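# Set bench rod into cabinet rack, then add part

## Task

Take the rod lying on the bench and seat it in the cabinet's rack: it must lie square across the rack, sitting between the two rods already there, with each of its ends resting in a notch of the rails. After that, place the part onto the same rack, and finish with both grippers released.

## Robot and tools

Robot: two 6-joint arms, left_arm and right_arm, each with a two-finger parallel gripper. Base of left_arm is at (-0.029, +0.284, 0) m, turned slightly about z (quat_wxyz +0.997, 0, 0, -0.082); base of right_arm is at (+0.034, -0.289, 0) m, unrotated.

Scene frame: origin on the table surface midway between the arms, +z up, +x pointing out over the table, left_arm on the +y side. The arm names do not mean left or right in a picture.

Joint order in every row and every per-joint list: waist, shoulder, elbow, wrist pitch, wrist yaw, wrist roll. Ranges in rad: waist -2.618 to 3.054, shoulder 0.000 to 3.142, elbow 0.000 to 3.142, wrist pitch -1.571 to 1.571, wrist yaw -1.571 to 1.571, wrist roll -2.094 to 2.094. True end stops may sit up to 0.036 rad either way of these.

execute_actions(actions): a list of up to 15 actions, run one after another. Each action is a list of up to 15 rows; each row lasts one 1/30 s step, and a short action repeats its final row until 15 steps pass. A row is one flat list of 14 numbers, each in [-1, 1], covering both arms even if one stays still: left_arm's six joint values then its opening, then right_arm's six joint values then its opening. Joint values are scaled offsets, not poses: they are measured from that arm's angles when the action began (for the first action, the latest angles a result reported), not from the previous row. A value of 1.0 equals 1.202 rad for the waist, 1.258 shoulder, 1.238 elbow, 2.073 wrist pitch, 2.022 wrist yaw and 2.022 wrist roll. Opening is absolute: +1 fully open, -1 closed. If any joint would end more than 0.036 rad beyond its range (judged from the action's starting angles), that action is rejected for both arms; a malformed action, or a first action failing that test, rejects the whole call. A joint driven to its true stop is clipped there and the result prints "joint sent to its limit". An empty list just returns the state and images.

move(target, speed, blocking): target is one 14-number row laid out as above; its joint values are offsets from the "Joint positions" of the latest result that printed them, and the opening values take effect immediately. All joints travel in step, so hands follow curves, and nothing avoids obstacles or the other arm. speed (0.01 to 2 rad/s, default 0.5) caps the joint with the longest way to go; a path lasts 0.5 to 10 s and is cut off at 10 s. blocking=false returns after 0.5 s while motion continues; until a result shows it has ended, use wait or stop before any new action or move. The "move:" line reports the ending (done, off_target, moving, held, fault), limits=held or limits=none, and per arm the joint farthest from target.

wait(seconds): 0 to 10; arms keep their last command; returns early when a running move ends. stop(): brakes a running move (needs some distance, more when fast); fingers keep moving. zoom_image(camera, region): region [x0, y0, x1, y1] in pixels of that camera's last image, at most 504 by 504. read_manual(section): only "licences"; no motion. finished_scene(scene): give the current scene number; it ends that scene for good after the last command has been held, and reports success. Answering without any tool call ends the run.

Results: a state line per arm giving the gripper point (end_effector_position, m) and end_effector_quat_wxyz in the scene frame; this point lies between the finger pads about 1 cm short of the tips, and may read somewhat wrong at long reach. Fingers point along the gripper's +z and close along its y. "Joint positions" and "Joint velocities" list each arm's six joints (rad, rad/s) plus the pad gap (m; 0.094 when fully open). "Joint targets" shows where joints are currently being driven. grip_measured is the opening on the command scale, each gripper off by up to about 1 mm. "joint command not followed" means a clearance check altered some joint targets. Joint torques include friction, offsets and noise. MOTOR HOT appears at 75 °C; an OVER-TEMPERATURE FAULT stops an arm at 90 °C, and at 100 °C the arm goes limp and drops.

Motion limits: per control step a joint target can lead its measured angle by at most 0.202 rad waist, 0.258 shoulder, 0.238 elbow, 0.573 wrist pitch, 0.522 wrist yaw and roll; targets that would move the hand over 70 mm from its measured spot are scaled back. Big displacements therefore need several actions, and leftovers may need recommanding. Arms can sag under zero offsets, so resend offsets back to the desired angles when they fall short.

Gripping: to hold, command an opening under grip_measured, about 0.03 under for a firm grip, less for a light one. Pad force tops out near 50 to 62 N, lower for parts under about 2 mm thick.

Avoid: knocking or placing anything off the table, arms touching or pushing each other, drops, slips, fast impacts and targets far past a contact (they press harder). Held or loose items may get brief external nudges. The simulation keeps running while you reason, holding the last command.

Cameras: cam_head_left, cam_head_right, cam_high, cam_low (504x504 each), cam_left_wrist, cam_right_wrist (616x616, fisheye, posed from their arm's joints). Calibration data are supplied and may be slightly off.

Each tool is called after "Emit:" as a command line: name --argument value for each argument, lists and objects as JSON in quotes; but a table of rows of numbers goes row by row, as --pt "numbers of a row", without its own name.

## Session

Emit:
execute_actions --actions '[]'

Scene clock: 0.00 s.
left_arm: end_effector_position=(+0.0650, +0.1615, +0.1790) grip_measured=+1.000 end_effector_quat_wxyz=(+0.279, +0.644, +0.708, +0.074) | right_arm: end_effector_position=(+0.5295, -0.3124, +0.1781) grip_measured=+1.000 end_effector_quat_wxyz=(+0.664, -0.364, +0.647, +0.087)
Joint names: [waist, shoulder, elbow, wrist pitch, wrist yaw, wrist roll]
Joint positions: left_arm=[-1.337  0.726  0.893 -1.405 -0.492  0.06   0.094] | right_arm=[-0.352  1.92   1.008  0.724 -0.987 -0.538  0.094]
Joint velocities: left_arm=[ 0.007 -0.002  0.012 -0.037  0.037  0.022  0.   ] | right_arm=[-0.017  0.017 -0.007  0.051 -0.051 -0.037  0.   ]
Joint torques (N m, as the arm reports them, + toward a larger angle): no reading
Motor temperatures (°C, as the motors report them): left_arm=[27 28 28 26 29 28] | right_arm=[28 29 26 28 26 28]
Joint targets: left_arm=[-1.337 0.722 0.905 -1.401 -0.501 0.057] | right_arm=[-0.352 1.909 1.015 0.722 -0.992 -0.534]

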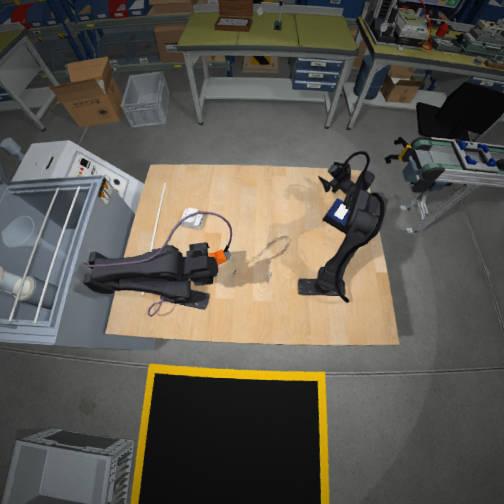

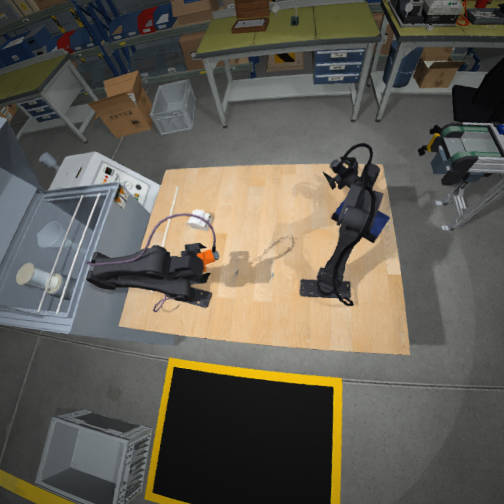

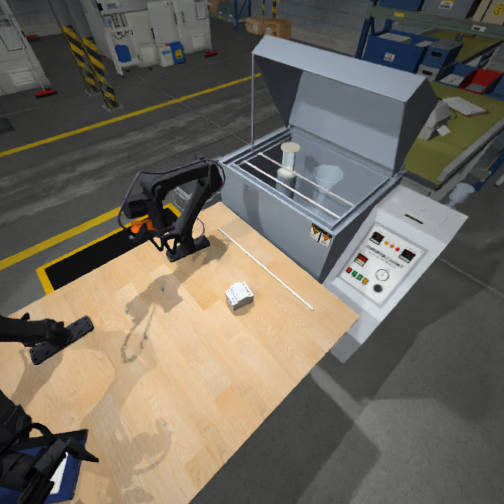

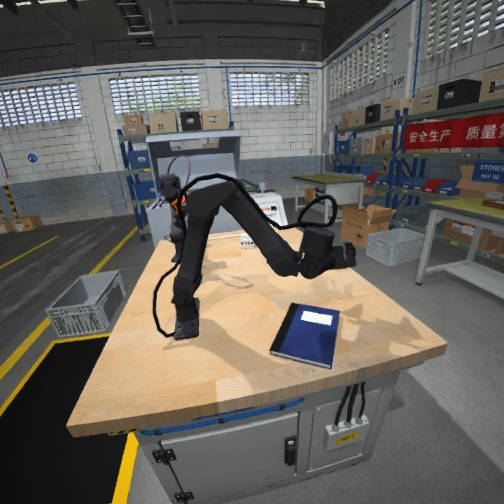

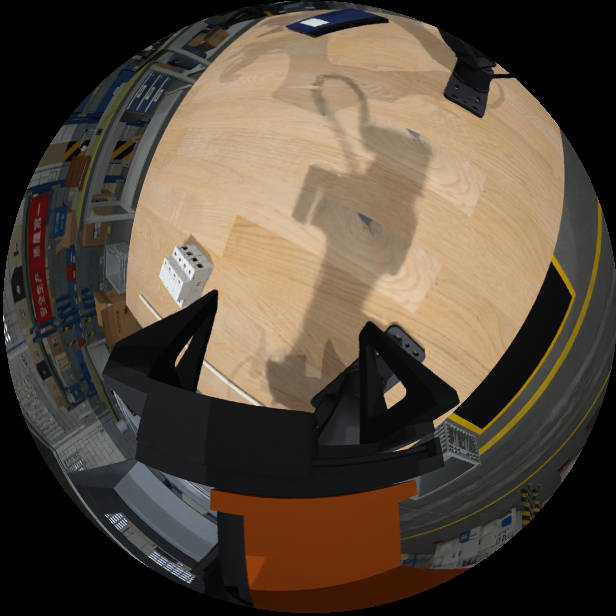

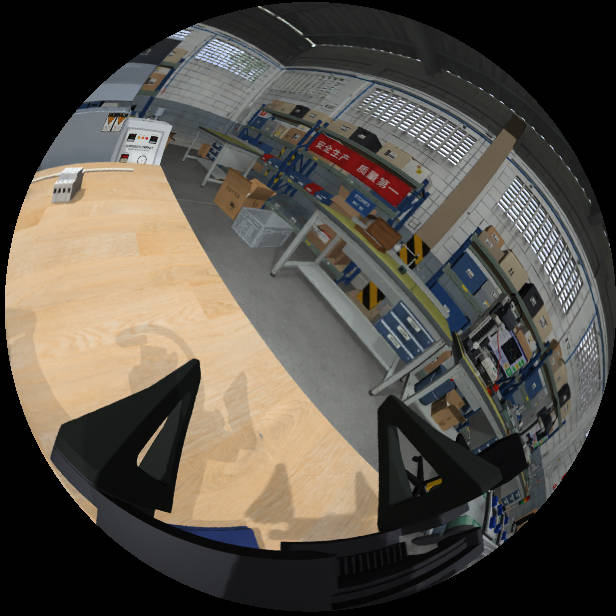

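Emit:
zoom_image --camera "cam_high" --region '[200, 110, 420, 330]'

Emit:
zoom_image --camera "cam_head_left" --region '[0, 140, 220, 360]'

Emit:
zoom_image --camera "cam_head_right" --region '[0, 140, 220, 360]'

Region (200, 110, 420, 330) of cam_high's 504x504 image, scaled by 2.291, with more detail than that image has.

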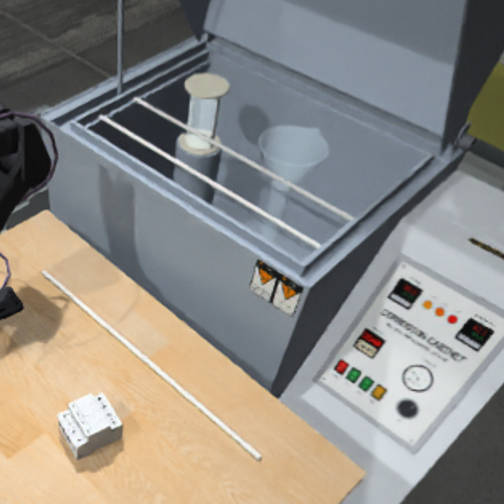

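Region (0, 140, 220, 360) of cam_head_left's 504x504 image, scaled by 2.291, with more detail than that image has.

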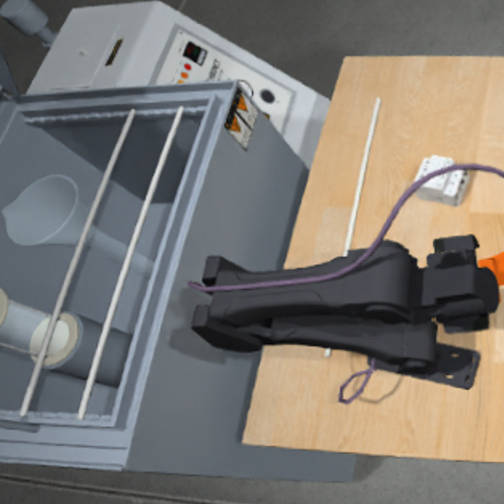

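Region (0, 140, 220, 360) of cam_head_right's 504x504 image, scaled by 2.291, with more detail than that image has.

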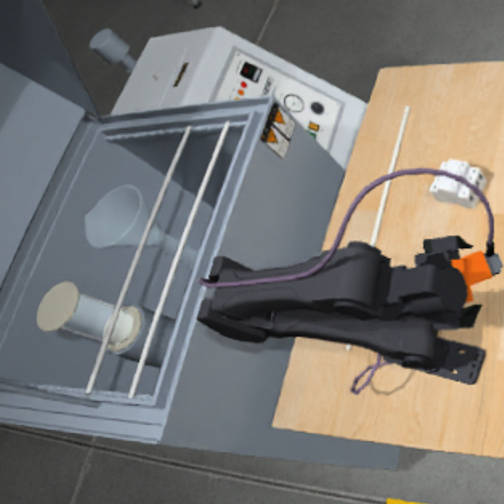

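Emit:
move --target '[0.85,0.448,0.254,0.04,0.122,0.118,0,0,0,0,0,0,0,1]' --speed 1.0

Emit:
move --target '[0.85,0.448,0.26,0.04,0.122,0.118,0,0,0,0,0,0,0,1]' --speed 1.0

Scene clock: 50.97 s.
left_arm: end_effector_position=(+0.1913, +0.2180, +0.1621) grip_measured=+0.003 end_effector_quat_wxyz=(+0.070, +0.370, +0.919, +0.119) | right_arm: end_effector_position=(+0.5295, -0.3124, +0.1781) grip_measured=+1.000 end_effector_quat_wxyz=(+0.664, -0.364, +0.647, +0.087)
Joint names: [waist, shoulder, elbow, wrist pitch, wrist yaw, wrist roll]
Joint positions: left_arm=[-0.324  1.29   1.173 -1.337 -0.252  0.292  0.047] | right_arm=[-0.352  1.92   1.008  0.724 -0.987 -0.538  0.094]
Joint velocities: left_arm=[ 0.002 -0.002 -0.007 -0.022  0.022 -0.066  0.001] | right_arm=[ 0.022  0.007 -0.007 -0.022  0.066  0.007  0.   ]
Joint torques (N m, as the arm reports them, + toward a larger angle): left_arm=[ 0.59 -4.24  9.82  0.73 -0.07  0.06] | right_arm=[ 0.05 -8.47  5.56  1.88 -0.1  -0.02]
Motor temperatures (°C, as the motors report them): left_arm=[27 28 31 28 29 28] | right_arm=[28 33 28 31 26 28]
Joint targets: left_arm=[-0.316 1.290 1.208 -1.322 -0.245 0.298] | right_arm=[-0.352 1.920 1.008 0.724 -0.987 -0.538]
move: off_target (left_arm); limits=none; left_arm: farthest joint: the elbow, 0.034 radians from its target (0.314 radians at the start); right_arm: farthest joint: the waist, 0.000 radians from its target (0.000 radians at the start)
camera_calibration (this result's frames):
cam_left_wrist: T_world_to_cam=[[-0.432974, -0.876828, -0.20906, 0.296643], [-0.786277, 0.253962, 0.563269, 0.018168], [-0.440796, 0.40826, -0.799389, 0.248769], [0, 0, 0, 1]] pos_world=[0.25238, 0.153928, 0.250646]

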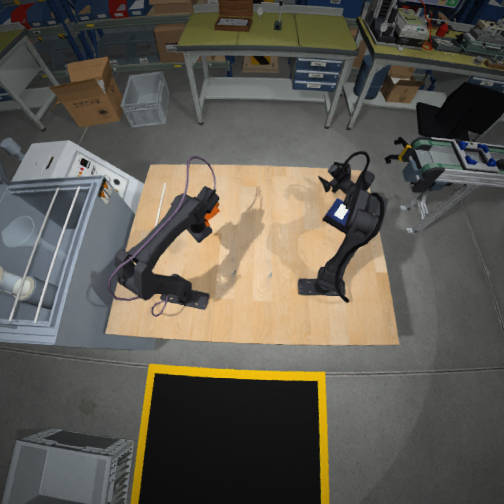

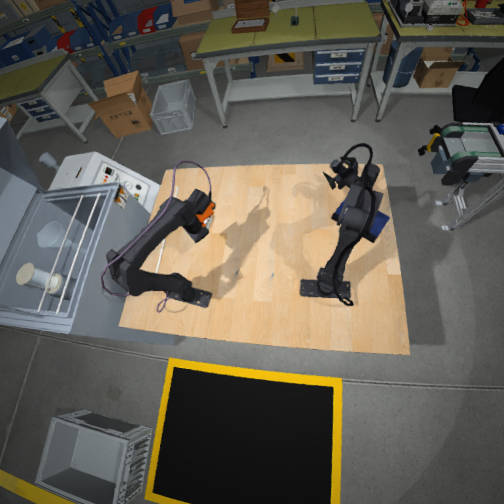

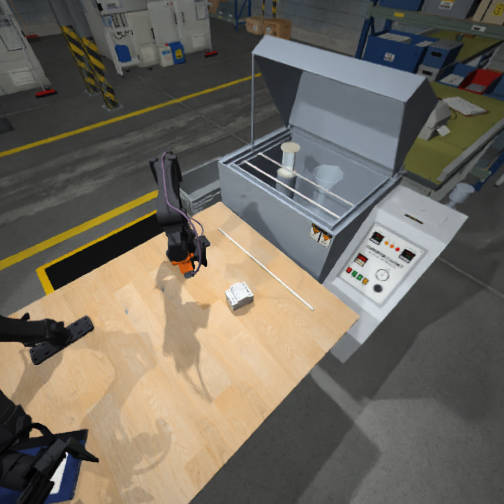

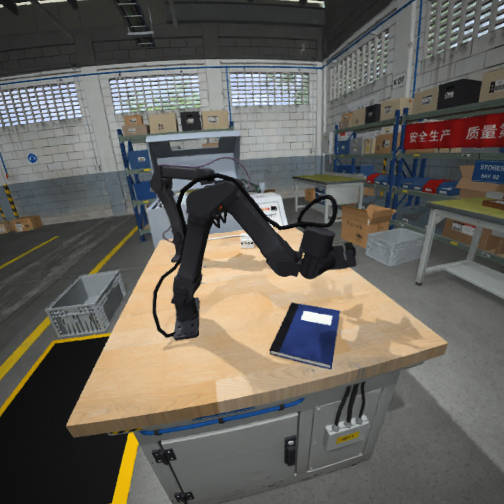

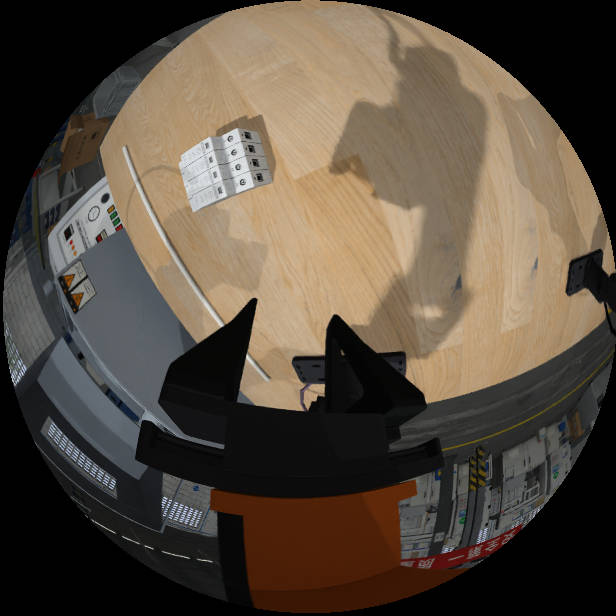

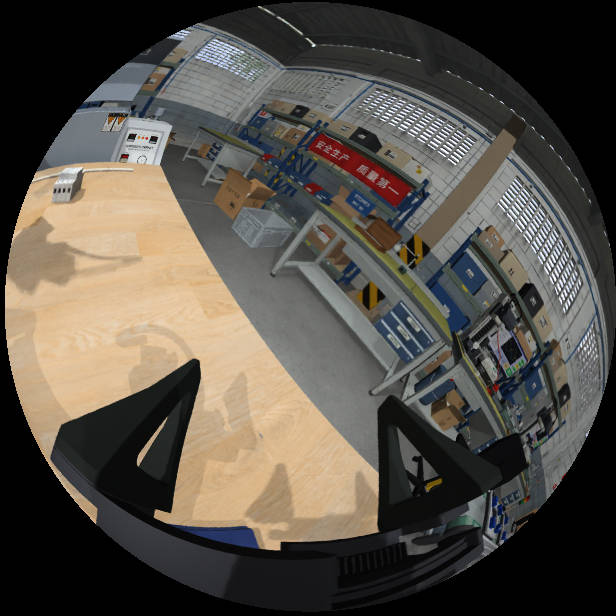

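Scene clock: 52.77 s.
left_arm: end_effector_position=(+0.2435, +0.4509, +0.0832) grip_measured=+0.003 end_effector_quat_wxyz=(-0.047, -0.008, +0.999, -0.018) | right_arm: end_effector_position=(+0.5295, -0.3124, +0.1781) grip_measured=+1.000 end_effector_quat_wxyz=(+0.664, -0.364, +0.647, +0.087)
Joint names: [waist, shoulder, elbow, wrist pitch, wrist yaw, wrist roll]
Joint positions: left_arm=[ 0.702  1.861  1.457 -1.266 -0.017  0.522  0.047] | right_arm=[-0.352  1.92   1.008  0.724 -0.987 -0.538  0.094]
Joint velocities: left_arm=[-0.012  0.002 -0.027  0.066 -0.022 -0.007 -0.   ] | right_arm=[ 0.002 -0.007  0.007  0.022  0.037 -0.022  0.   ]
Joint torques (N m, as the arm reports them, + toward a larger angle): left_arm=[ -0.25 -10.67   9.71   0.22   0.08   0.03] | right_arm=[ 0.03 -8.51  5.56  1.89 -0.1  -0.02]
Motor temperatures (°C, as the motors report them): left_arm=[27 28 31 27 29 28] | right_arm=[28 33 28 31 26 28]
Joint targets: left_arm=[0.698 1.853 1.495 -1.254 -0.005 0.530] | right_arm=[-0.352 1.920 1.008 0.724 -0.987 -0.538]
move: off_target (left_arm); limits=none; left_arm: farthest joint: the elbow, 0.038 radians from its target (0.322 radians at the start); right_arm: farthest joint: the waist, 0.000 radians from its target (0.000 radians at the start)
camera_calibration (this result's frames):
cam_left_wrist: T_world_to_cam=[[0.310491, -0.949535, 0.0444708, 0.337595], [-0.648256, -0.177295, 0.740493, 0.190532], [-0.69524, -0.258745, -0.670591, 0.465599], [0, 0, 0, 1]] pos_world=[0.342396, 0.47481, 0.156125]

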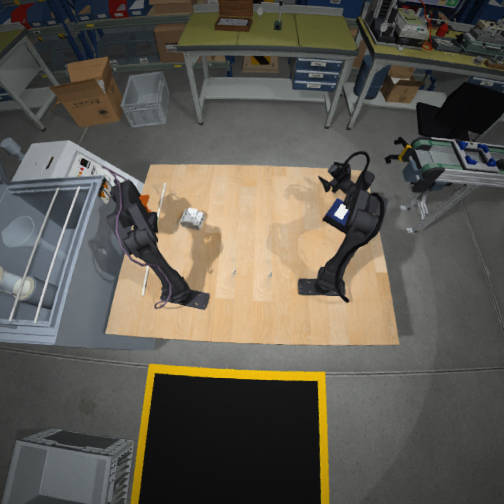

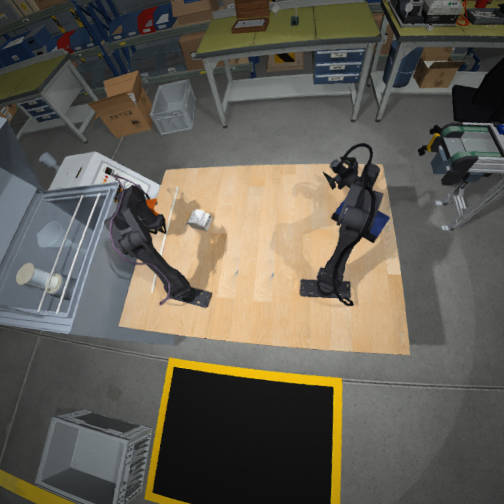

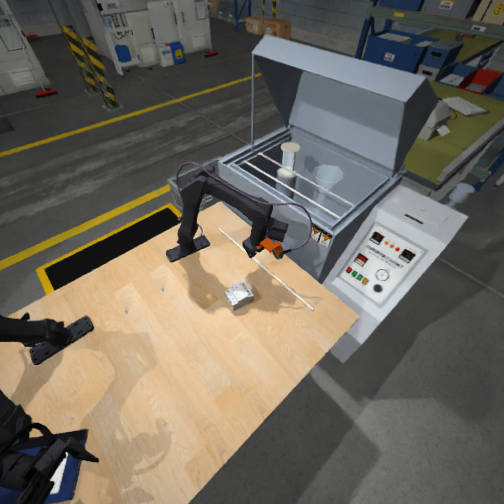

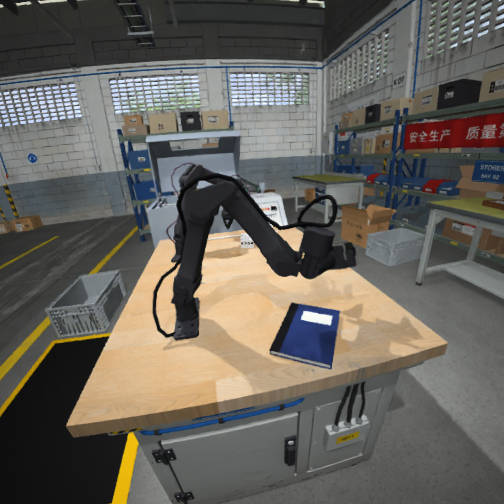

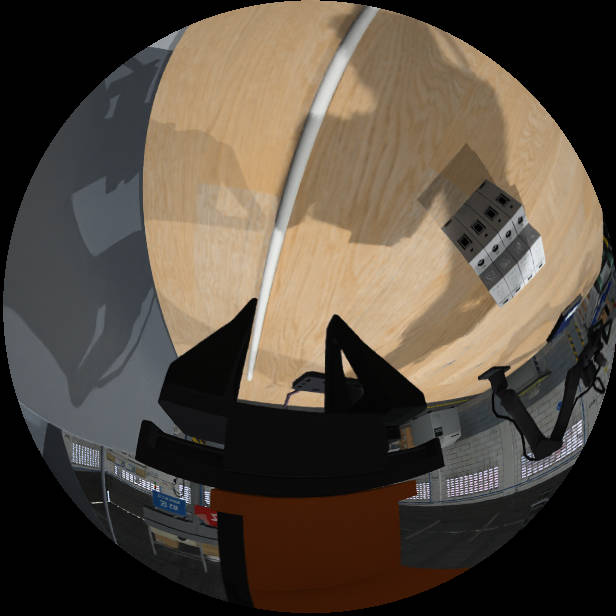

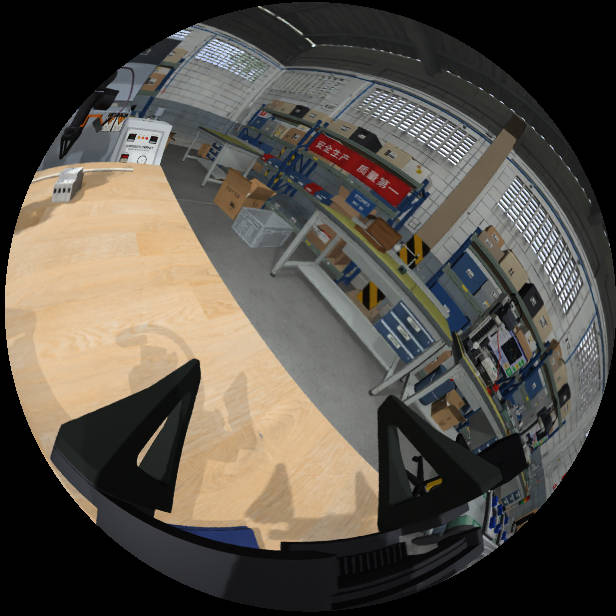

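Emit:
move --target '[0.022,0.042,-0.065,0.136,0.013,0.017,0,0,0,0,0,0,0,1]' --speed 0.4

Scene clock: 59.80 s.
left_arm: end_effector_position=(+0.2766, +0.4745, +0.0461) grip_measured=+0.002 end_effector_quat_wxyz=(+0.015, -0.003, +1.000, +0.011) | right_arm: end_effector_position=(+0.5295, -0.3124, +0.1781) grip_measured=+1.000 end_effector_quat_wxyz=(+0.664, -0.364, +0.647, +0.087)
Joint names: [waist, shoulder, elbow, wrist pitch, wrist yaw, wrist roll]
Joint positions: left_arm=[ 0.719  1.918  1.386 -1.002 -0.002  0.548  0.047] | right_arm=[-0.352  1.92   1.008  0.724 -0.987 -0.538  0.094]
Joint velocities: left_arm=[-0.012 -0.017 -0.027  0.066  0.066  0.037  0.001] | right_arm=[-0.012 -0.002  0.007 -0.007 -0.007  0.007  0.   ]
Joint torques (N m, as the arm reports them, + toward a larger angle): left_arm=[  0.7  -10.87   5.67   0.58   0.09   0.07] | right_arm=[ 0.03 -8.52  5.56  1.89 -0.11 -0.02]
Motor temperatures (°C, as the motors report them): left_arm=[27 30 31 27 29 28] | right_arm=[28 33 28 31 26 28]
Joint targets: left_arm=[0.729 1.914 1.377 -0.984 0.009 0.556] | right_arm=[-0.352 1.920 1.008 0.724 -0.987 -0.538]
move: done; limits=none; left_arm: farthest joint: the wrist pitch, 0.018 radians from its target (0.282 radians at the start); right_arm: farthest joint: the waist, 0.000 radians from its target (0.000 radians at the start)
camera_calibration (this result's frames):
cam_left_wrist: T_world_to_cam=[[0.296981, -0.954489, 0.02745, 0.358281], [-0.735881, -0.210455, 0.643574, 0.288125], [-0.608507, -0.211329, -0.764892, 0.42766], [0, 0, 0, 1]] pos_world=[0.365858, 0.492989, 0.131849]

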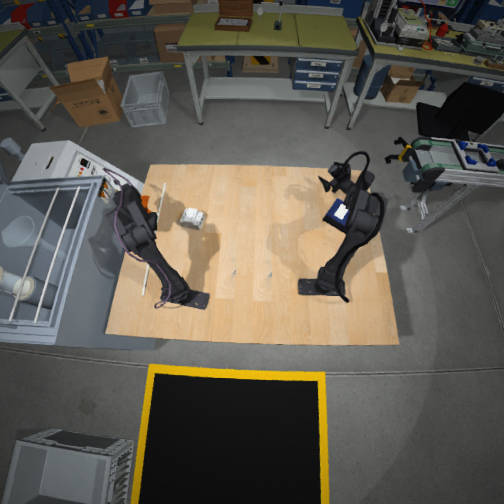

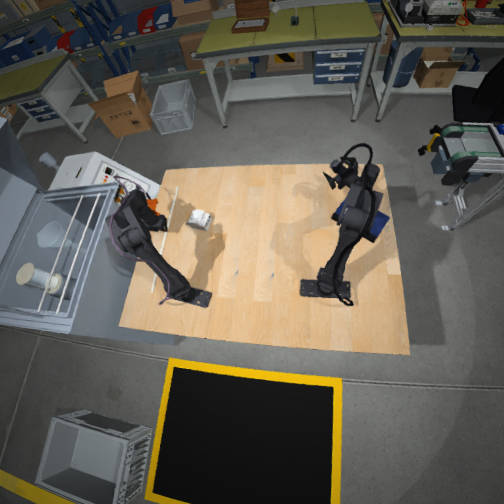

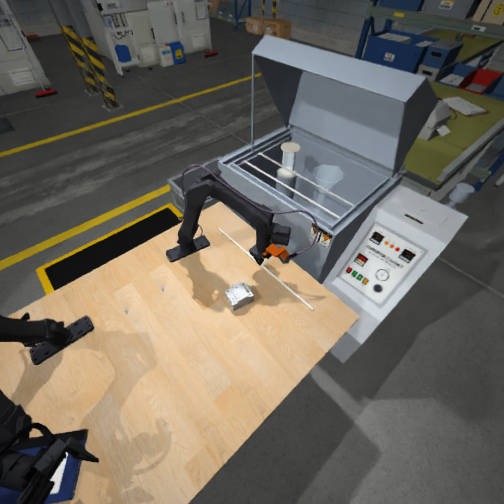

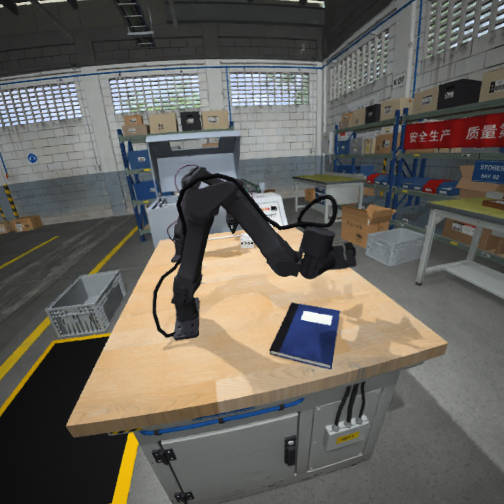

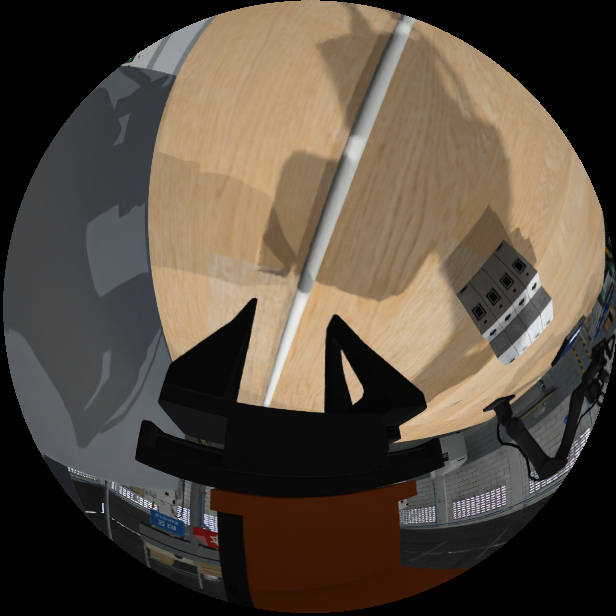

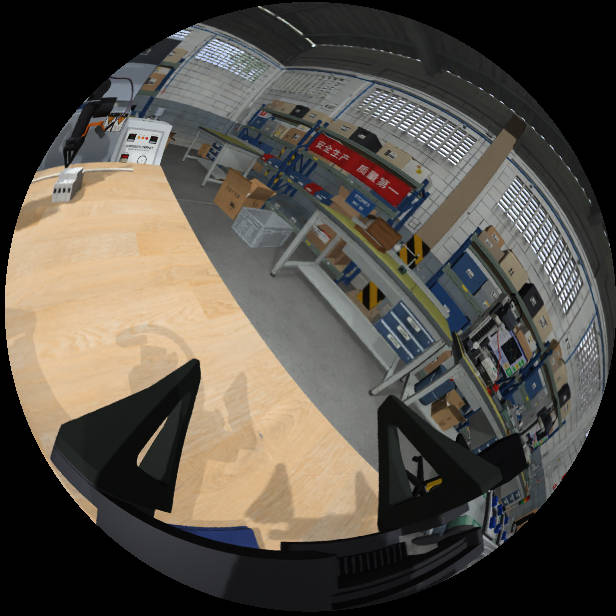

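Emit:
move --target '[0.011,0.026,-0.084,0.054,0.005,0.004,-0.3,0,0,0,0,0,0,1]' --speed 0.15

Scene clock: 64.73 s.
left_arm: end_effector_position=(+0.2666, +0.4688, +0.0157) grip_measured=-0.298 end_effector_quat_wxyz=(+0.000, -0.004, +1.000, -0.000) | right_arm: end_effector_position=(+0.5295, -0.3124, +0.1781) grip_measured=+1.000 end_effector_quat_wxyz=(+0.664, -0.364, +0.647, +0.087)
Joint names: [waist, shoulder, elbow, wrist pitch, wrist yaw, wrist roll]
Joint positions: left_arm=[ 0.721  1.948  1.3   -0.923  0.001  0.549  0.033] | right_arm=[-0.352  1.92   1.008  0.724 -0.987 -0.538  0.094]
Joint velocities: left_arm=[-0.012 -0.002  0.012 -0.037 -0.007 -0.037 -0.001] | right_arm=[ 0.007 -0.007 -0.007 -0.081  0.037  0.007  0.   ]
Joint torques (N m, as the arm reports them, + toward a larger angle): left_arm=[  0.74 -10.24   4.56   0.69   0.05   0.06] | right_arm=[ 0.03 -8.52  5.58  1.88 -0.1  -0.03]
Motor temperatures (°C, as the motors report them): left_arm=[27 30 31 27 29 28] | right_arm=[28 33 28 31 26 28]
Joint targets: left_arm=[0.732 1.950 1.282 -0.890 0.008 0.556] | right_arm=[-0.352 1.920 1.008 0.724 -0.987 -0.538]
move: off_target (left_arm); limits=none; left_arm: farthest joint: the wrist pitch, 0.033 radians from its target (0.112 radians at the start); right_arm: farthest joint: the waist, 0.000 radians from its target (0.000 radians at the start)
camera_calibration (this result's frames):
cam_left_wrist: T_world_to_cam=[[0.299346, -0.953333, 0.0393552, 0.355263], [-0.716641, -0.197411, 0.668921, 0.287501], [-0.629935, -0.228443, -0.742291, 0.410569], [0, 0, 0, 1]] pos_world=[0.35832, 0.489231, 0.0984654]

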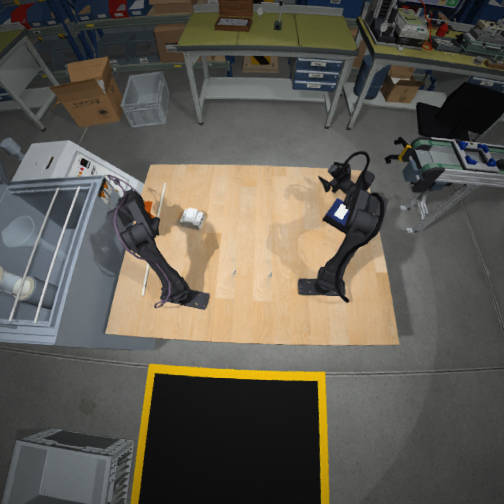

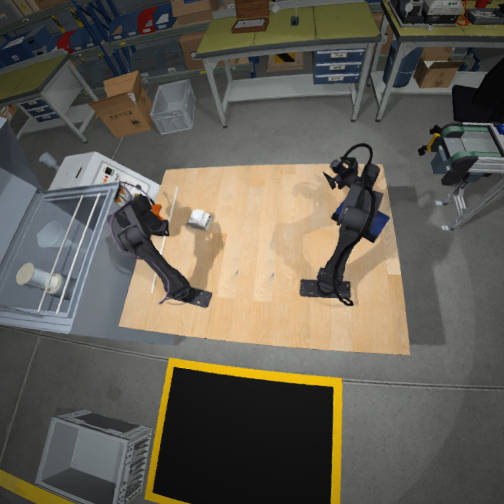

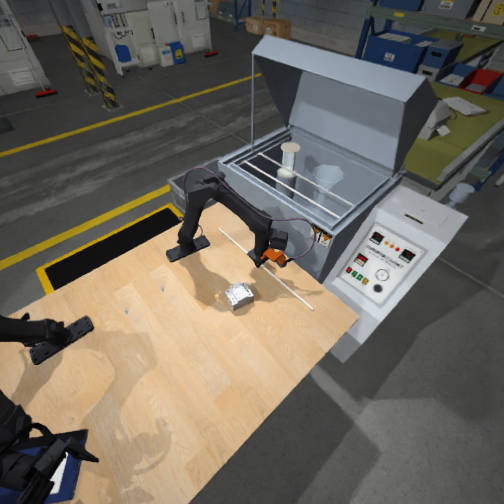

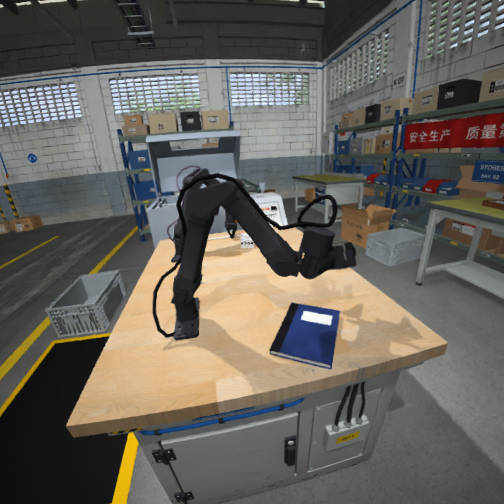

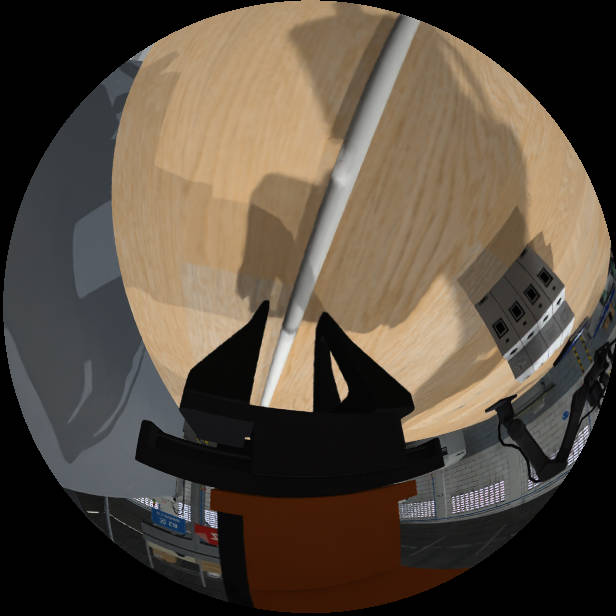

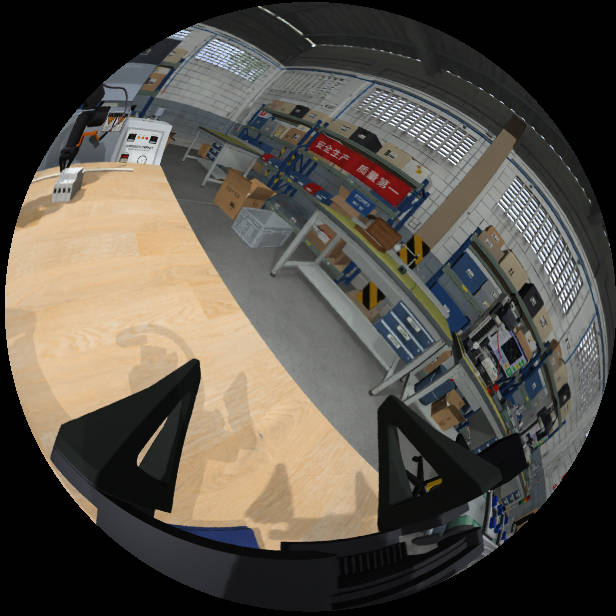

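Probably touching the table. Close.

Emit:
move --target '[0,0,0,0,0,0,-0.84,0,0,0,0,0,0,1]'

Emit:
zoom_image --camera "cam_head_left" --region '[0, 170, 120, 230]'

Emit:
zoom_image --camera "cam_high" --region '[215, 130, 295, 190]'

Scene clock: 68.73 s.
left_arm: end_effector_position=(+0.2667, +0.4688, +0.0157) grip_measured=-0.811 end_effector_quat_wxyz=(+0.001, -0.004, +1.000, -0.000) | right_arm: end_effector_position=(+0.5295, -0.3124, +0.1781) grip_measured=+1.000 end_effector_quat_wxyz=(+0.664, -0.364, +0.647, +0.087)
Joint names: [waist, shoulder, elbow, wrist pitch, wrist yaw, wrist roll]
Joint positions: left_arm=[ 0.721  1.948  1.3   -0.923  0.001  0.549  0.009] | right_arm=[-0.352  1.92   1.008  0.724 -0.987 -0.538  0.094]
Joint velocities: left_arm=[-0.007 -0.007 -0.002 -0.037 -0.081 -0.007 -0.001] | right_arm=[ 0.002  0.012 -0.022 -0.037 -0.081  0.007  0.   ]
Joint torques (N m, as the arm reports them, + toward a larger angle): left_arm=[  0.05 -10.49   6.16   0.31  -0.02  -0.01] | right_arm=[ 0.04 -8.52  5.57  1.88 -0.11 -0.03]
Motor temperatures (°C, as the motors report them): left_arm=[27 31 30 27 29 28] | right_arm=[28 33 28 31 26 28]
Joint targets: left_arm=[0.721 1.948 1.300 -0.923 0.001 0.549] | right_arm=[-0.352 1.920 1.008 0.724 -0.987 -0.538]
move: done; limits=none; left_arm: farthest joint: the waist, 0.000 radians from its target (0.000 radians at the start); right_arm: farthest joint: the waist, 0.000 radians from its target (0.000 radians at the start)
camera_calibration (this result's frames):
cam_left_wrist: T_world_to_cam=[[0.299338, -0.95332, 0.0397243, 0.355187], [-0.716776, -0.197194, 0.66884, 0.287451], [-0.629785, -0.228683, -0.742344, 0.410652], [0, 0, 0, 1]] pos_world=[0.358339, 0.4892, 0.0984773]

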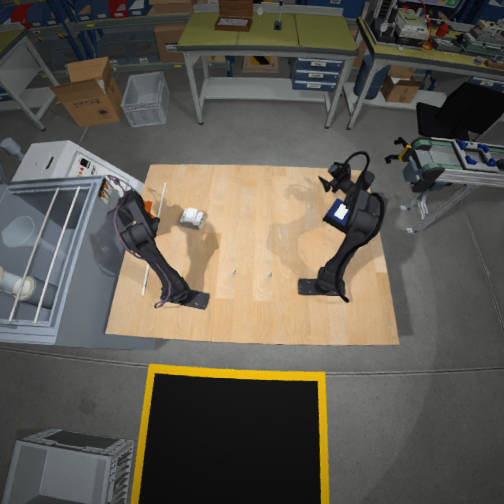

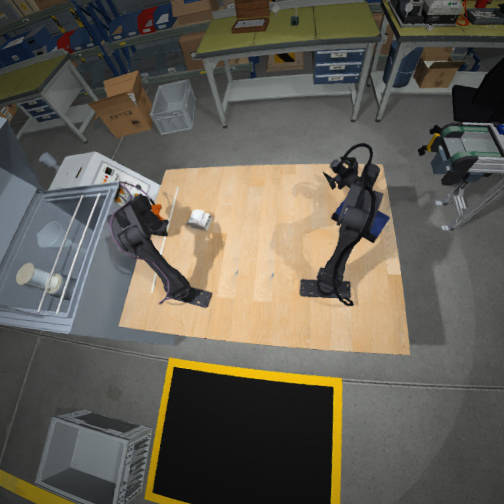

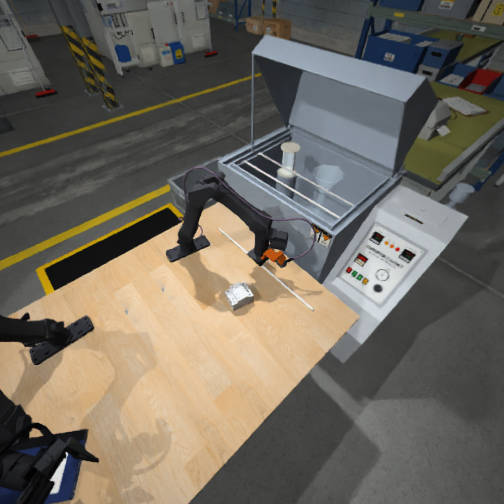

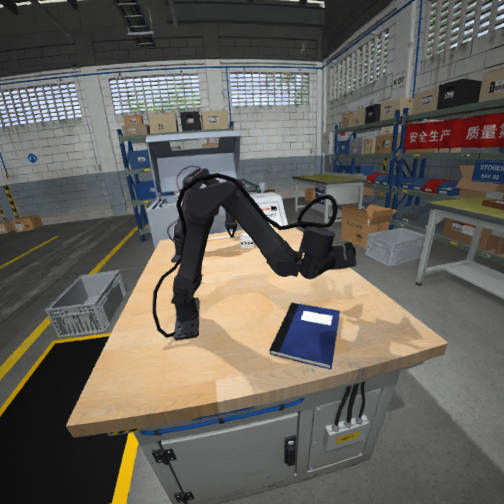

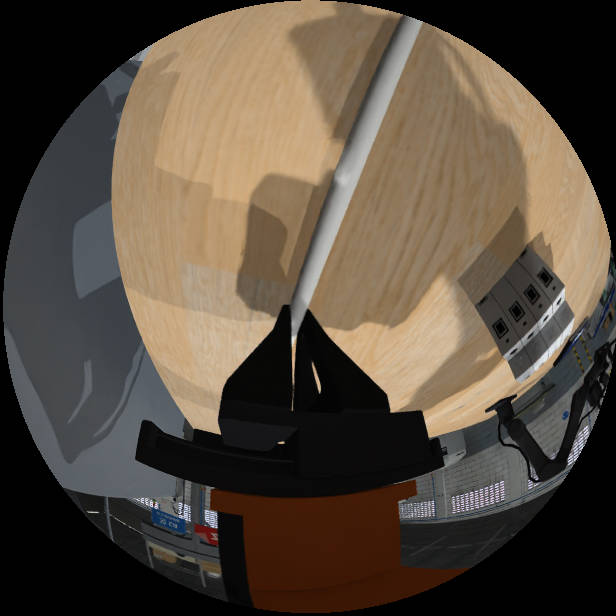

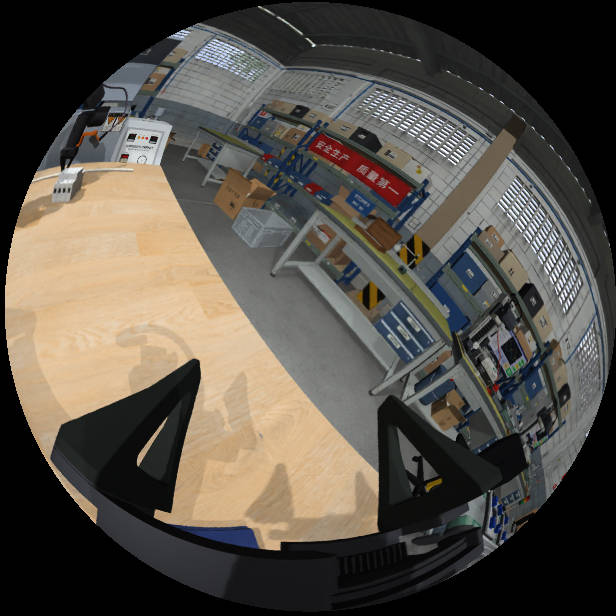

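Region (0, 170, 120, 230) of cam_head_left's 504x504 image, scaled by 4.200, with more detail than that image has.

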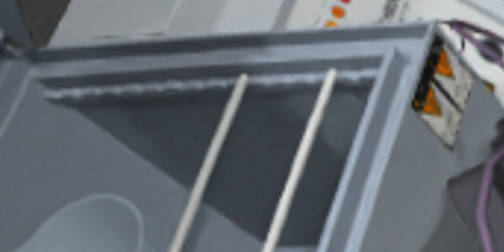

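Region (215, 130, 295, 190) of cam_high's 504x504 image, scaled by 6.300, with more detail than that image has; it fills the top 378 rows of this view, and the rest is white.

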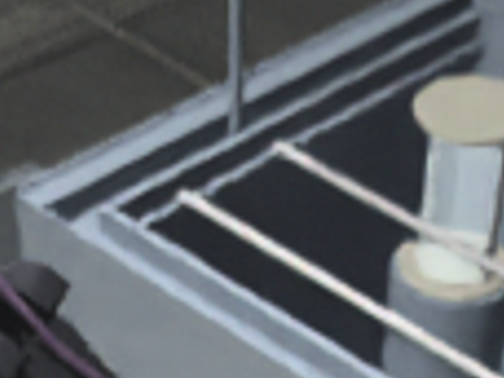

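Emit:
move --target '[0,-0.085,0.215,-0.158,0,0,-0.85,0,0,0,0,0,0,1]' --speed 0.35

Scene clock: 85.73 s.
left_arm: end_effector_position=(+0.2664, +0.4686, +0.1004) grip_measured=-0.811 end_effector_quat_wxyz=(+0.002, -0.004, +1.000, +0.001) | right_arm: end_effector_position=(+0.5295, -0.3124, +0.1781) grip_measured=+1.000 end_effector_quat_wxyz=(+0.664, -0.364, +0.647, +0.087)
Joint names: [waist, shoulder, elbow, wrist pitch, wrist yaw, wrist roll]
Joint positions: left_arm=[ 0.721  1.864  1.534 -1.237  0.001  0.549  0.009] | right_arm=[-0.352  1.92   1.008  0.724 -0.987 -0.538  0.094]
Joint velocities: left_arm=[-0.007  0.007 -0.007 -0.022 -0.022  0.022 -0.   ] | right_arm=[-0.027 -0.002 -0.017 -0.037  0.037 -0.007  0.   ]
Joint torques (N m, as the arm reports them, + toward a larger angle): left_arm=[  0.05 -12.48   9.52   0.15  -0.02   0.  ] | right_arm=[ 0.04 -8.5   5.57  1.89 -0.11 -0.03]
Motor temperatures (°C, as the motors report them): left_arm=[27 32 30 27 29 28] | right_arm=[28 33 28 32 26 28]
Joint targets: left_arm=[0.721 1.841 1.566 -1.250 0.001 0.549] | right_arm=[-0.352 1.920 1.008 0.724 -0.987 -0.538]
move: off_target (left_arm); limits=none; left_arm: farthest joint: the elbow, 0.032 radians from its target (0.266 radians at the start); right_arm: farthest joint: the waist, 0.000 radians from its target (0.000 radians at the start)
camera_calibration (this result's frames):
cam_left_wrist: T_world_to_cam=[[0.299211, -0.953399, 0.0387696, 0.351904], [-0.718937, -0.198541, 0.666117, 0.232064], [-0.627377, -0.227182, -0.744839, 0.472169], [0, 0, 0, 1]] pos_world=[0.357774, 0.488848, 0.183465]

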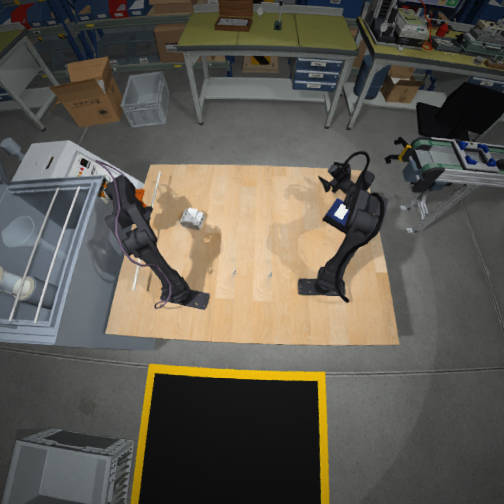

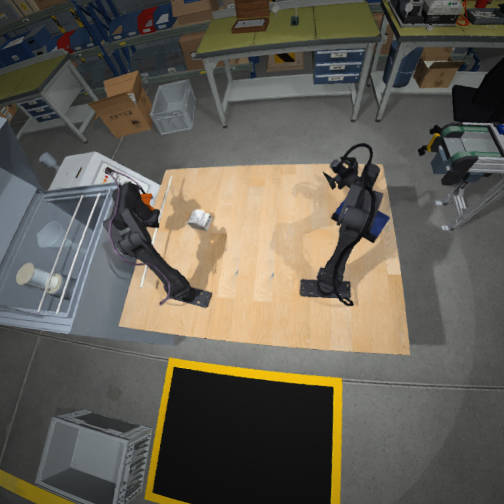

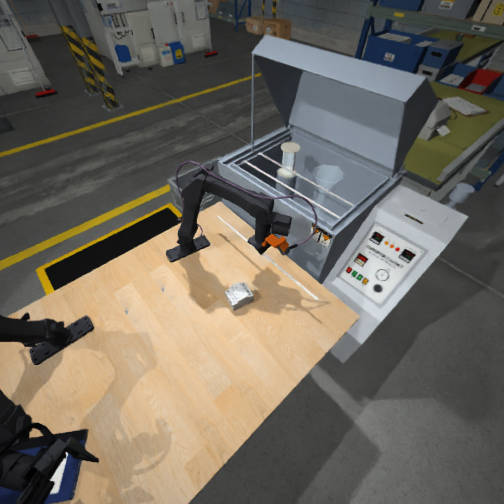

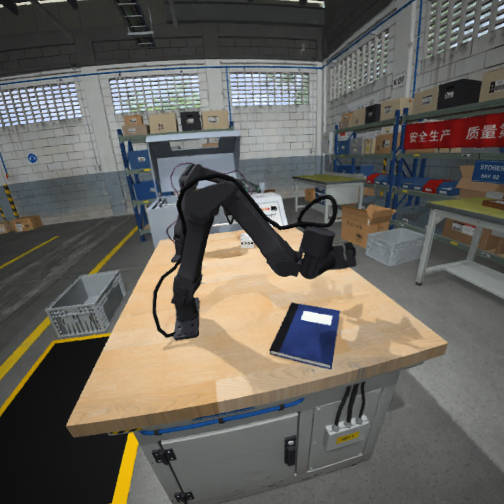

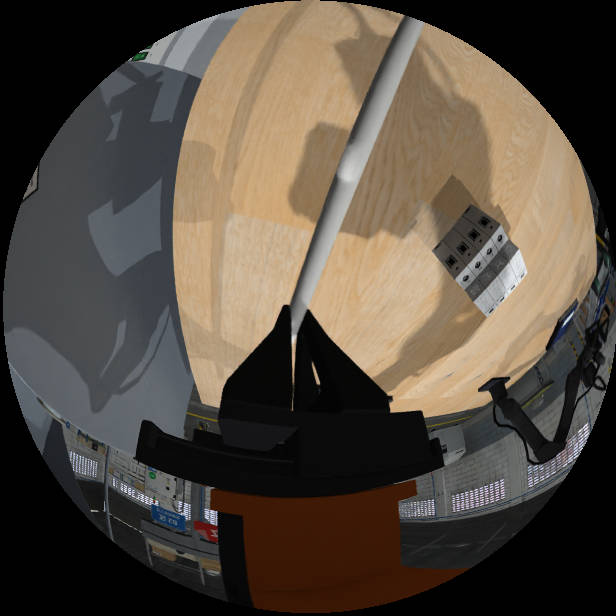

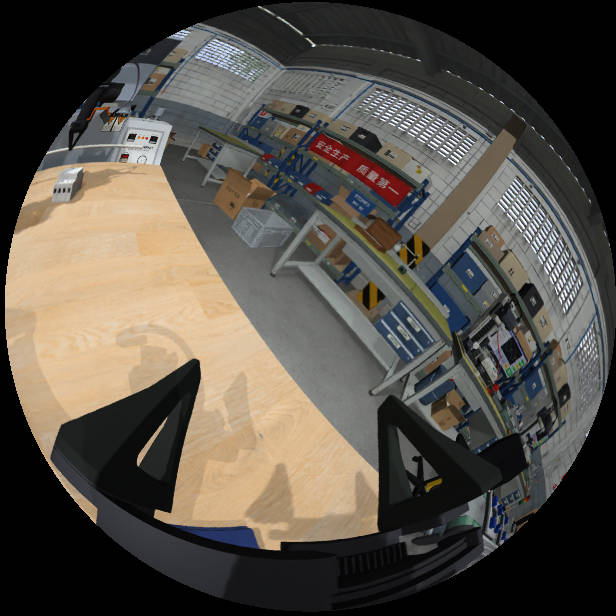

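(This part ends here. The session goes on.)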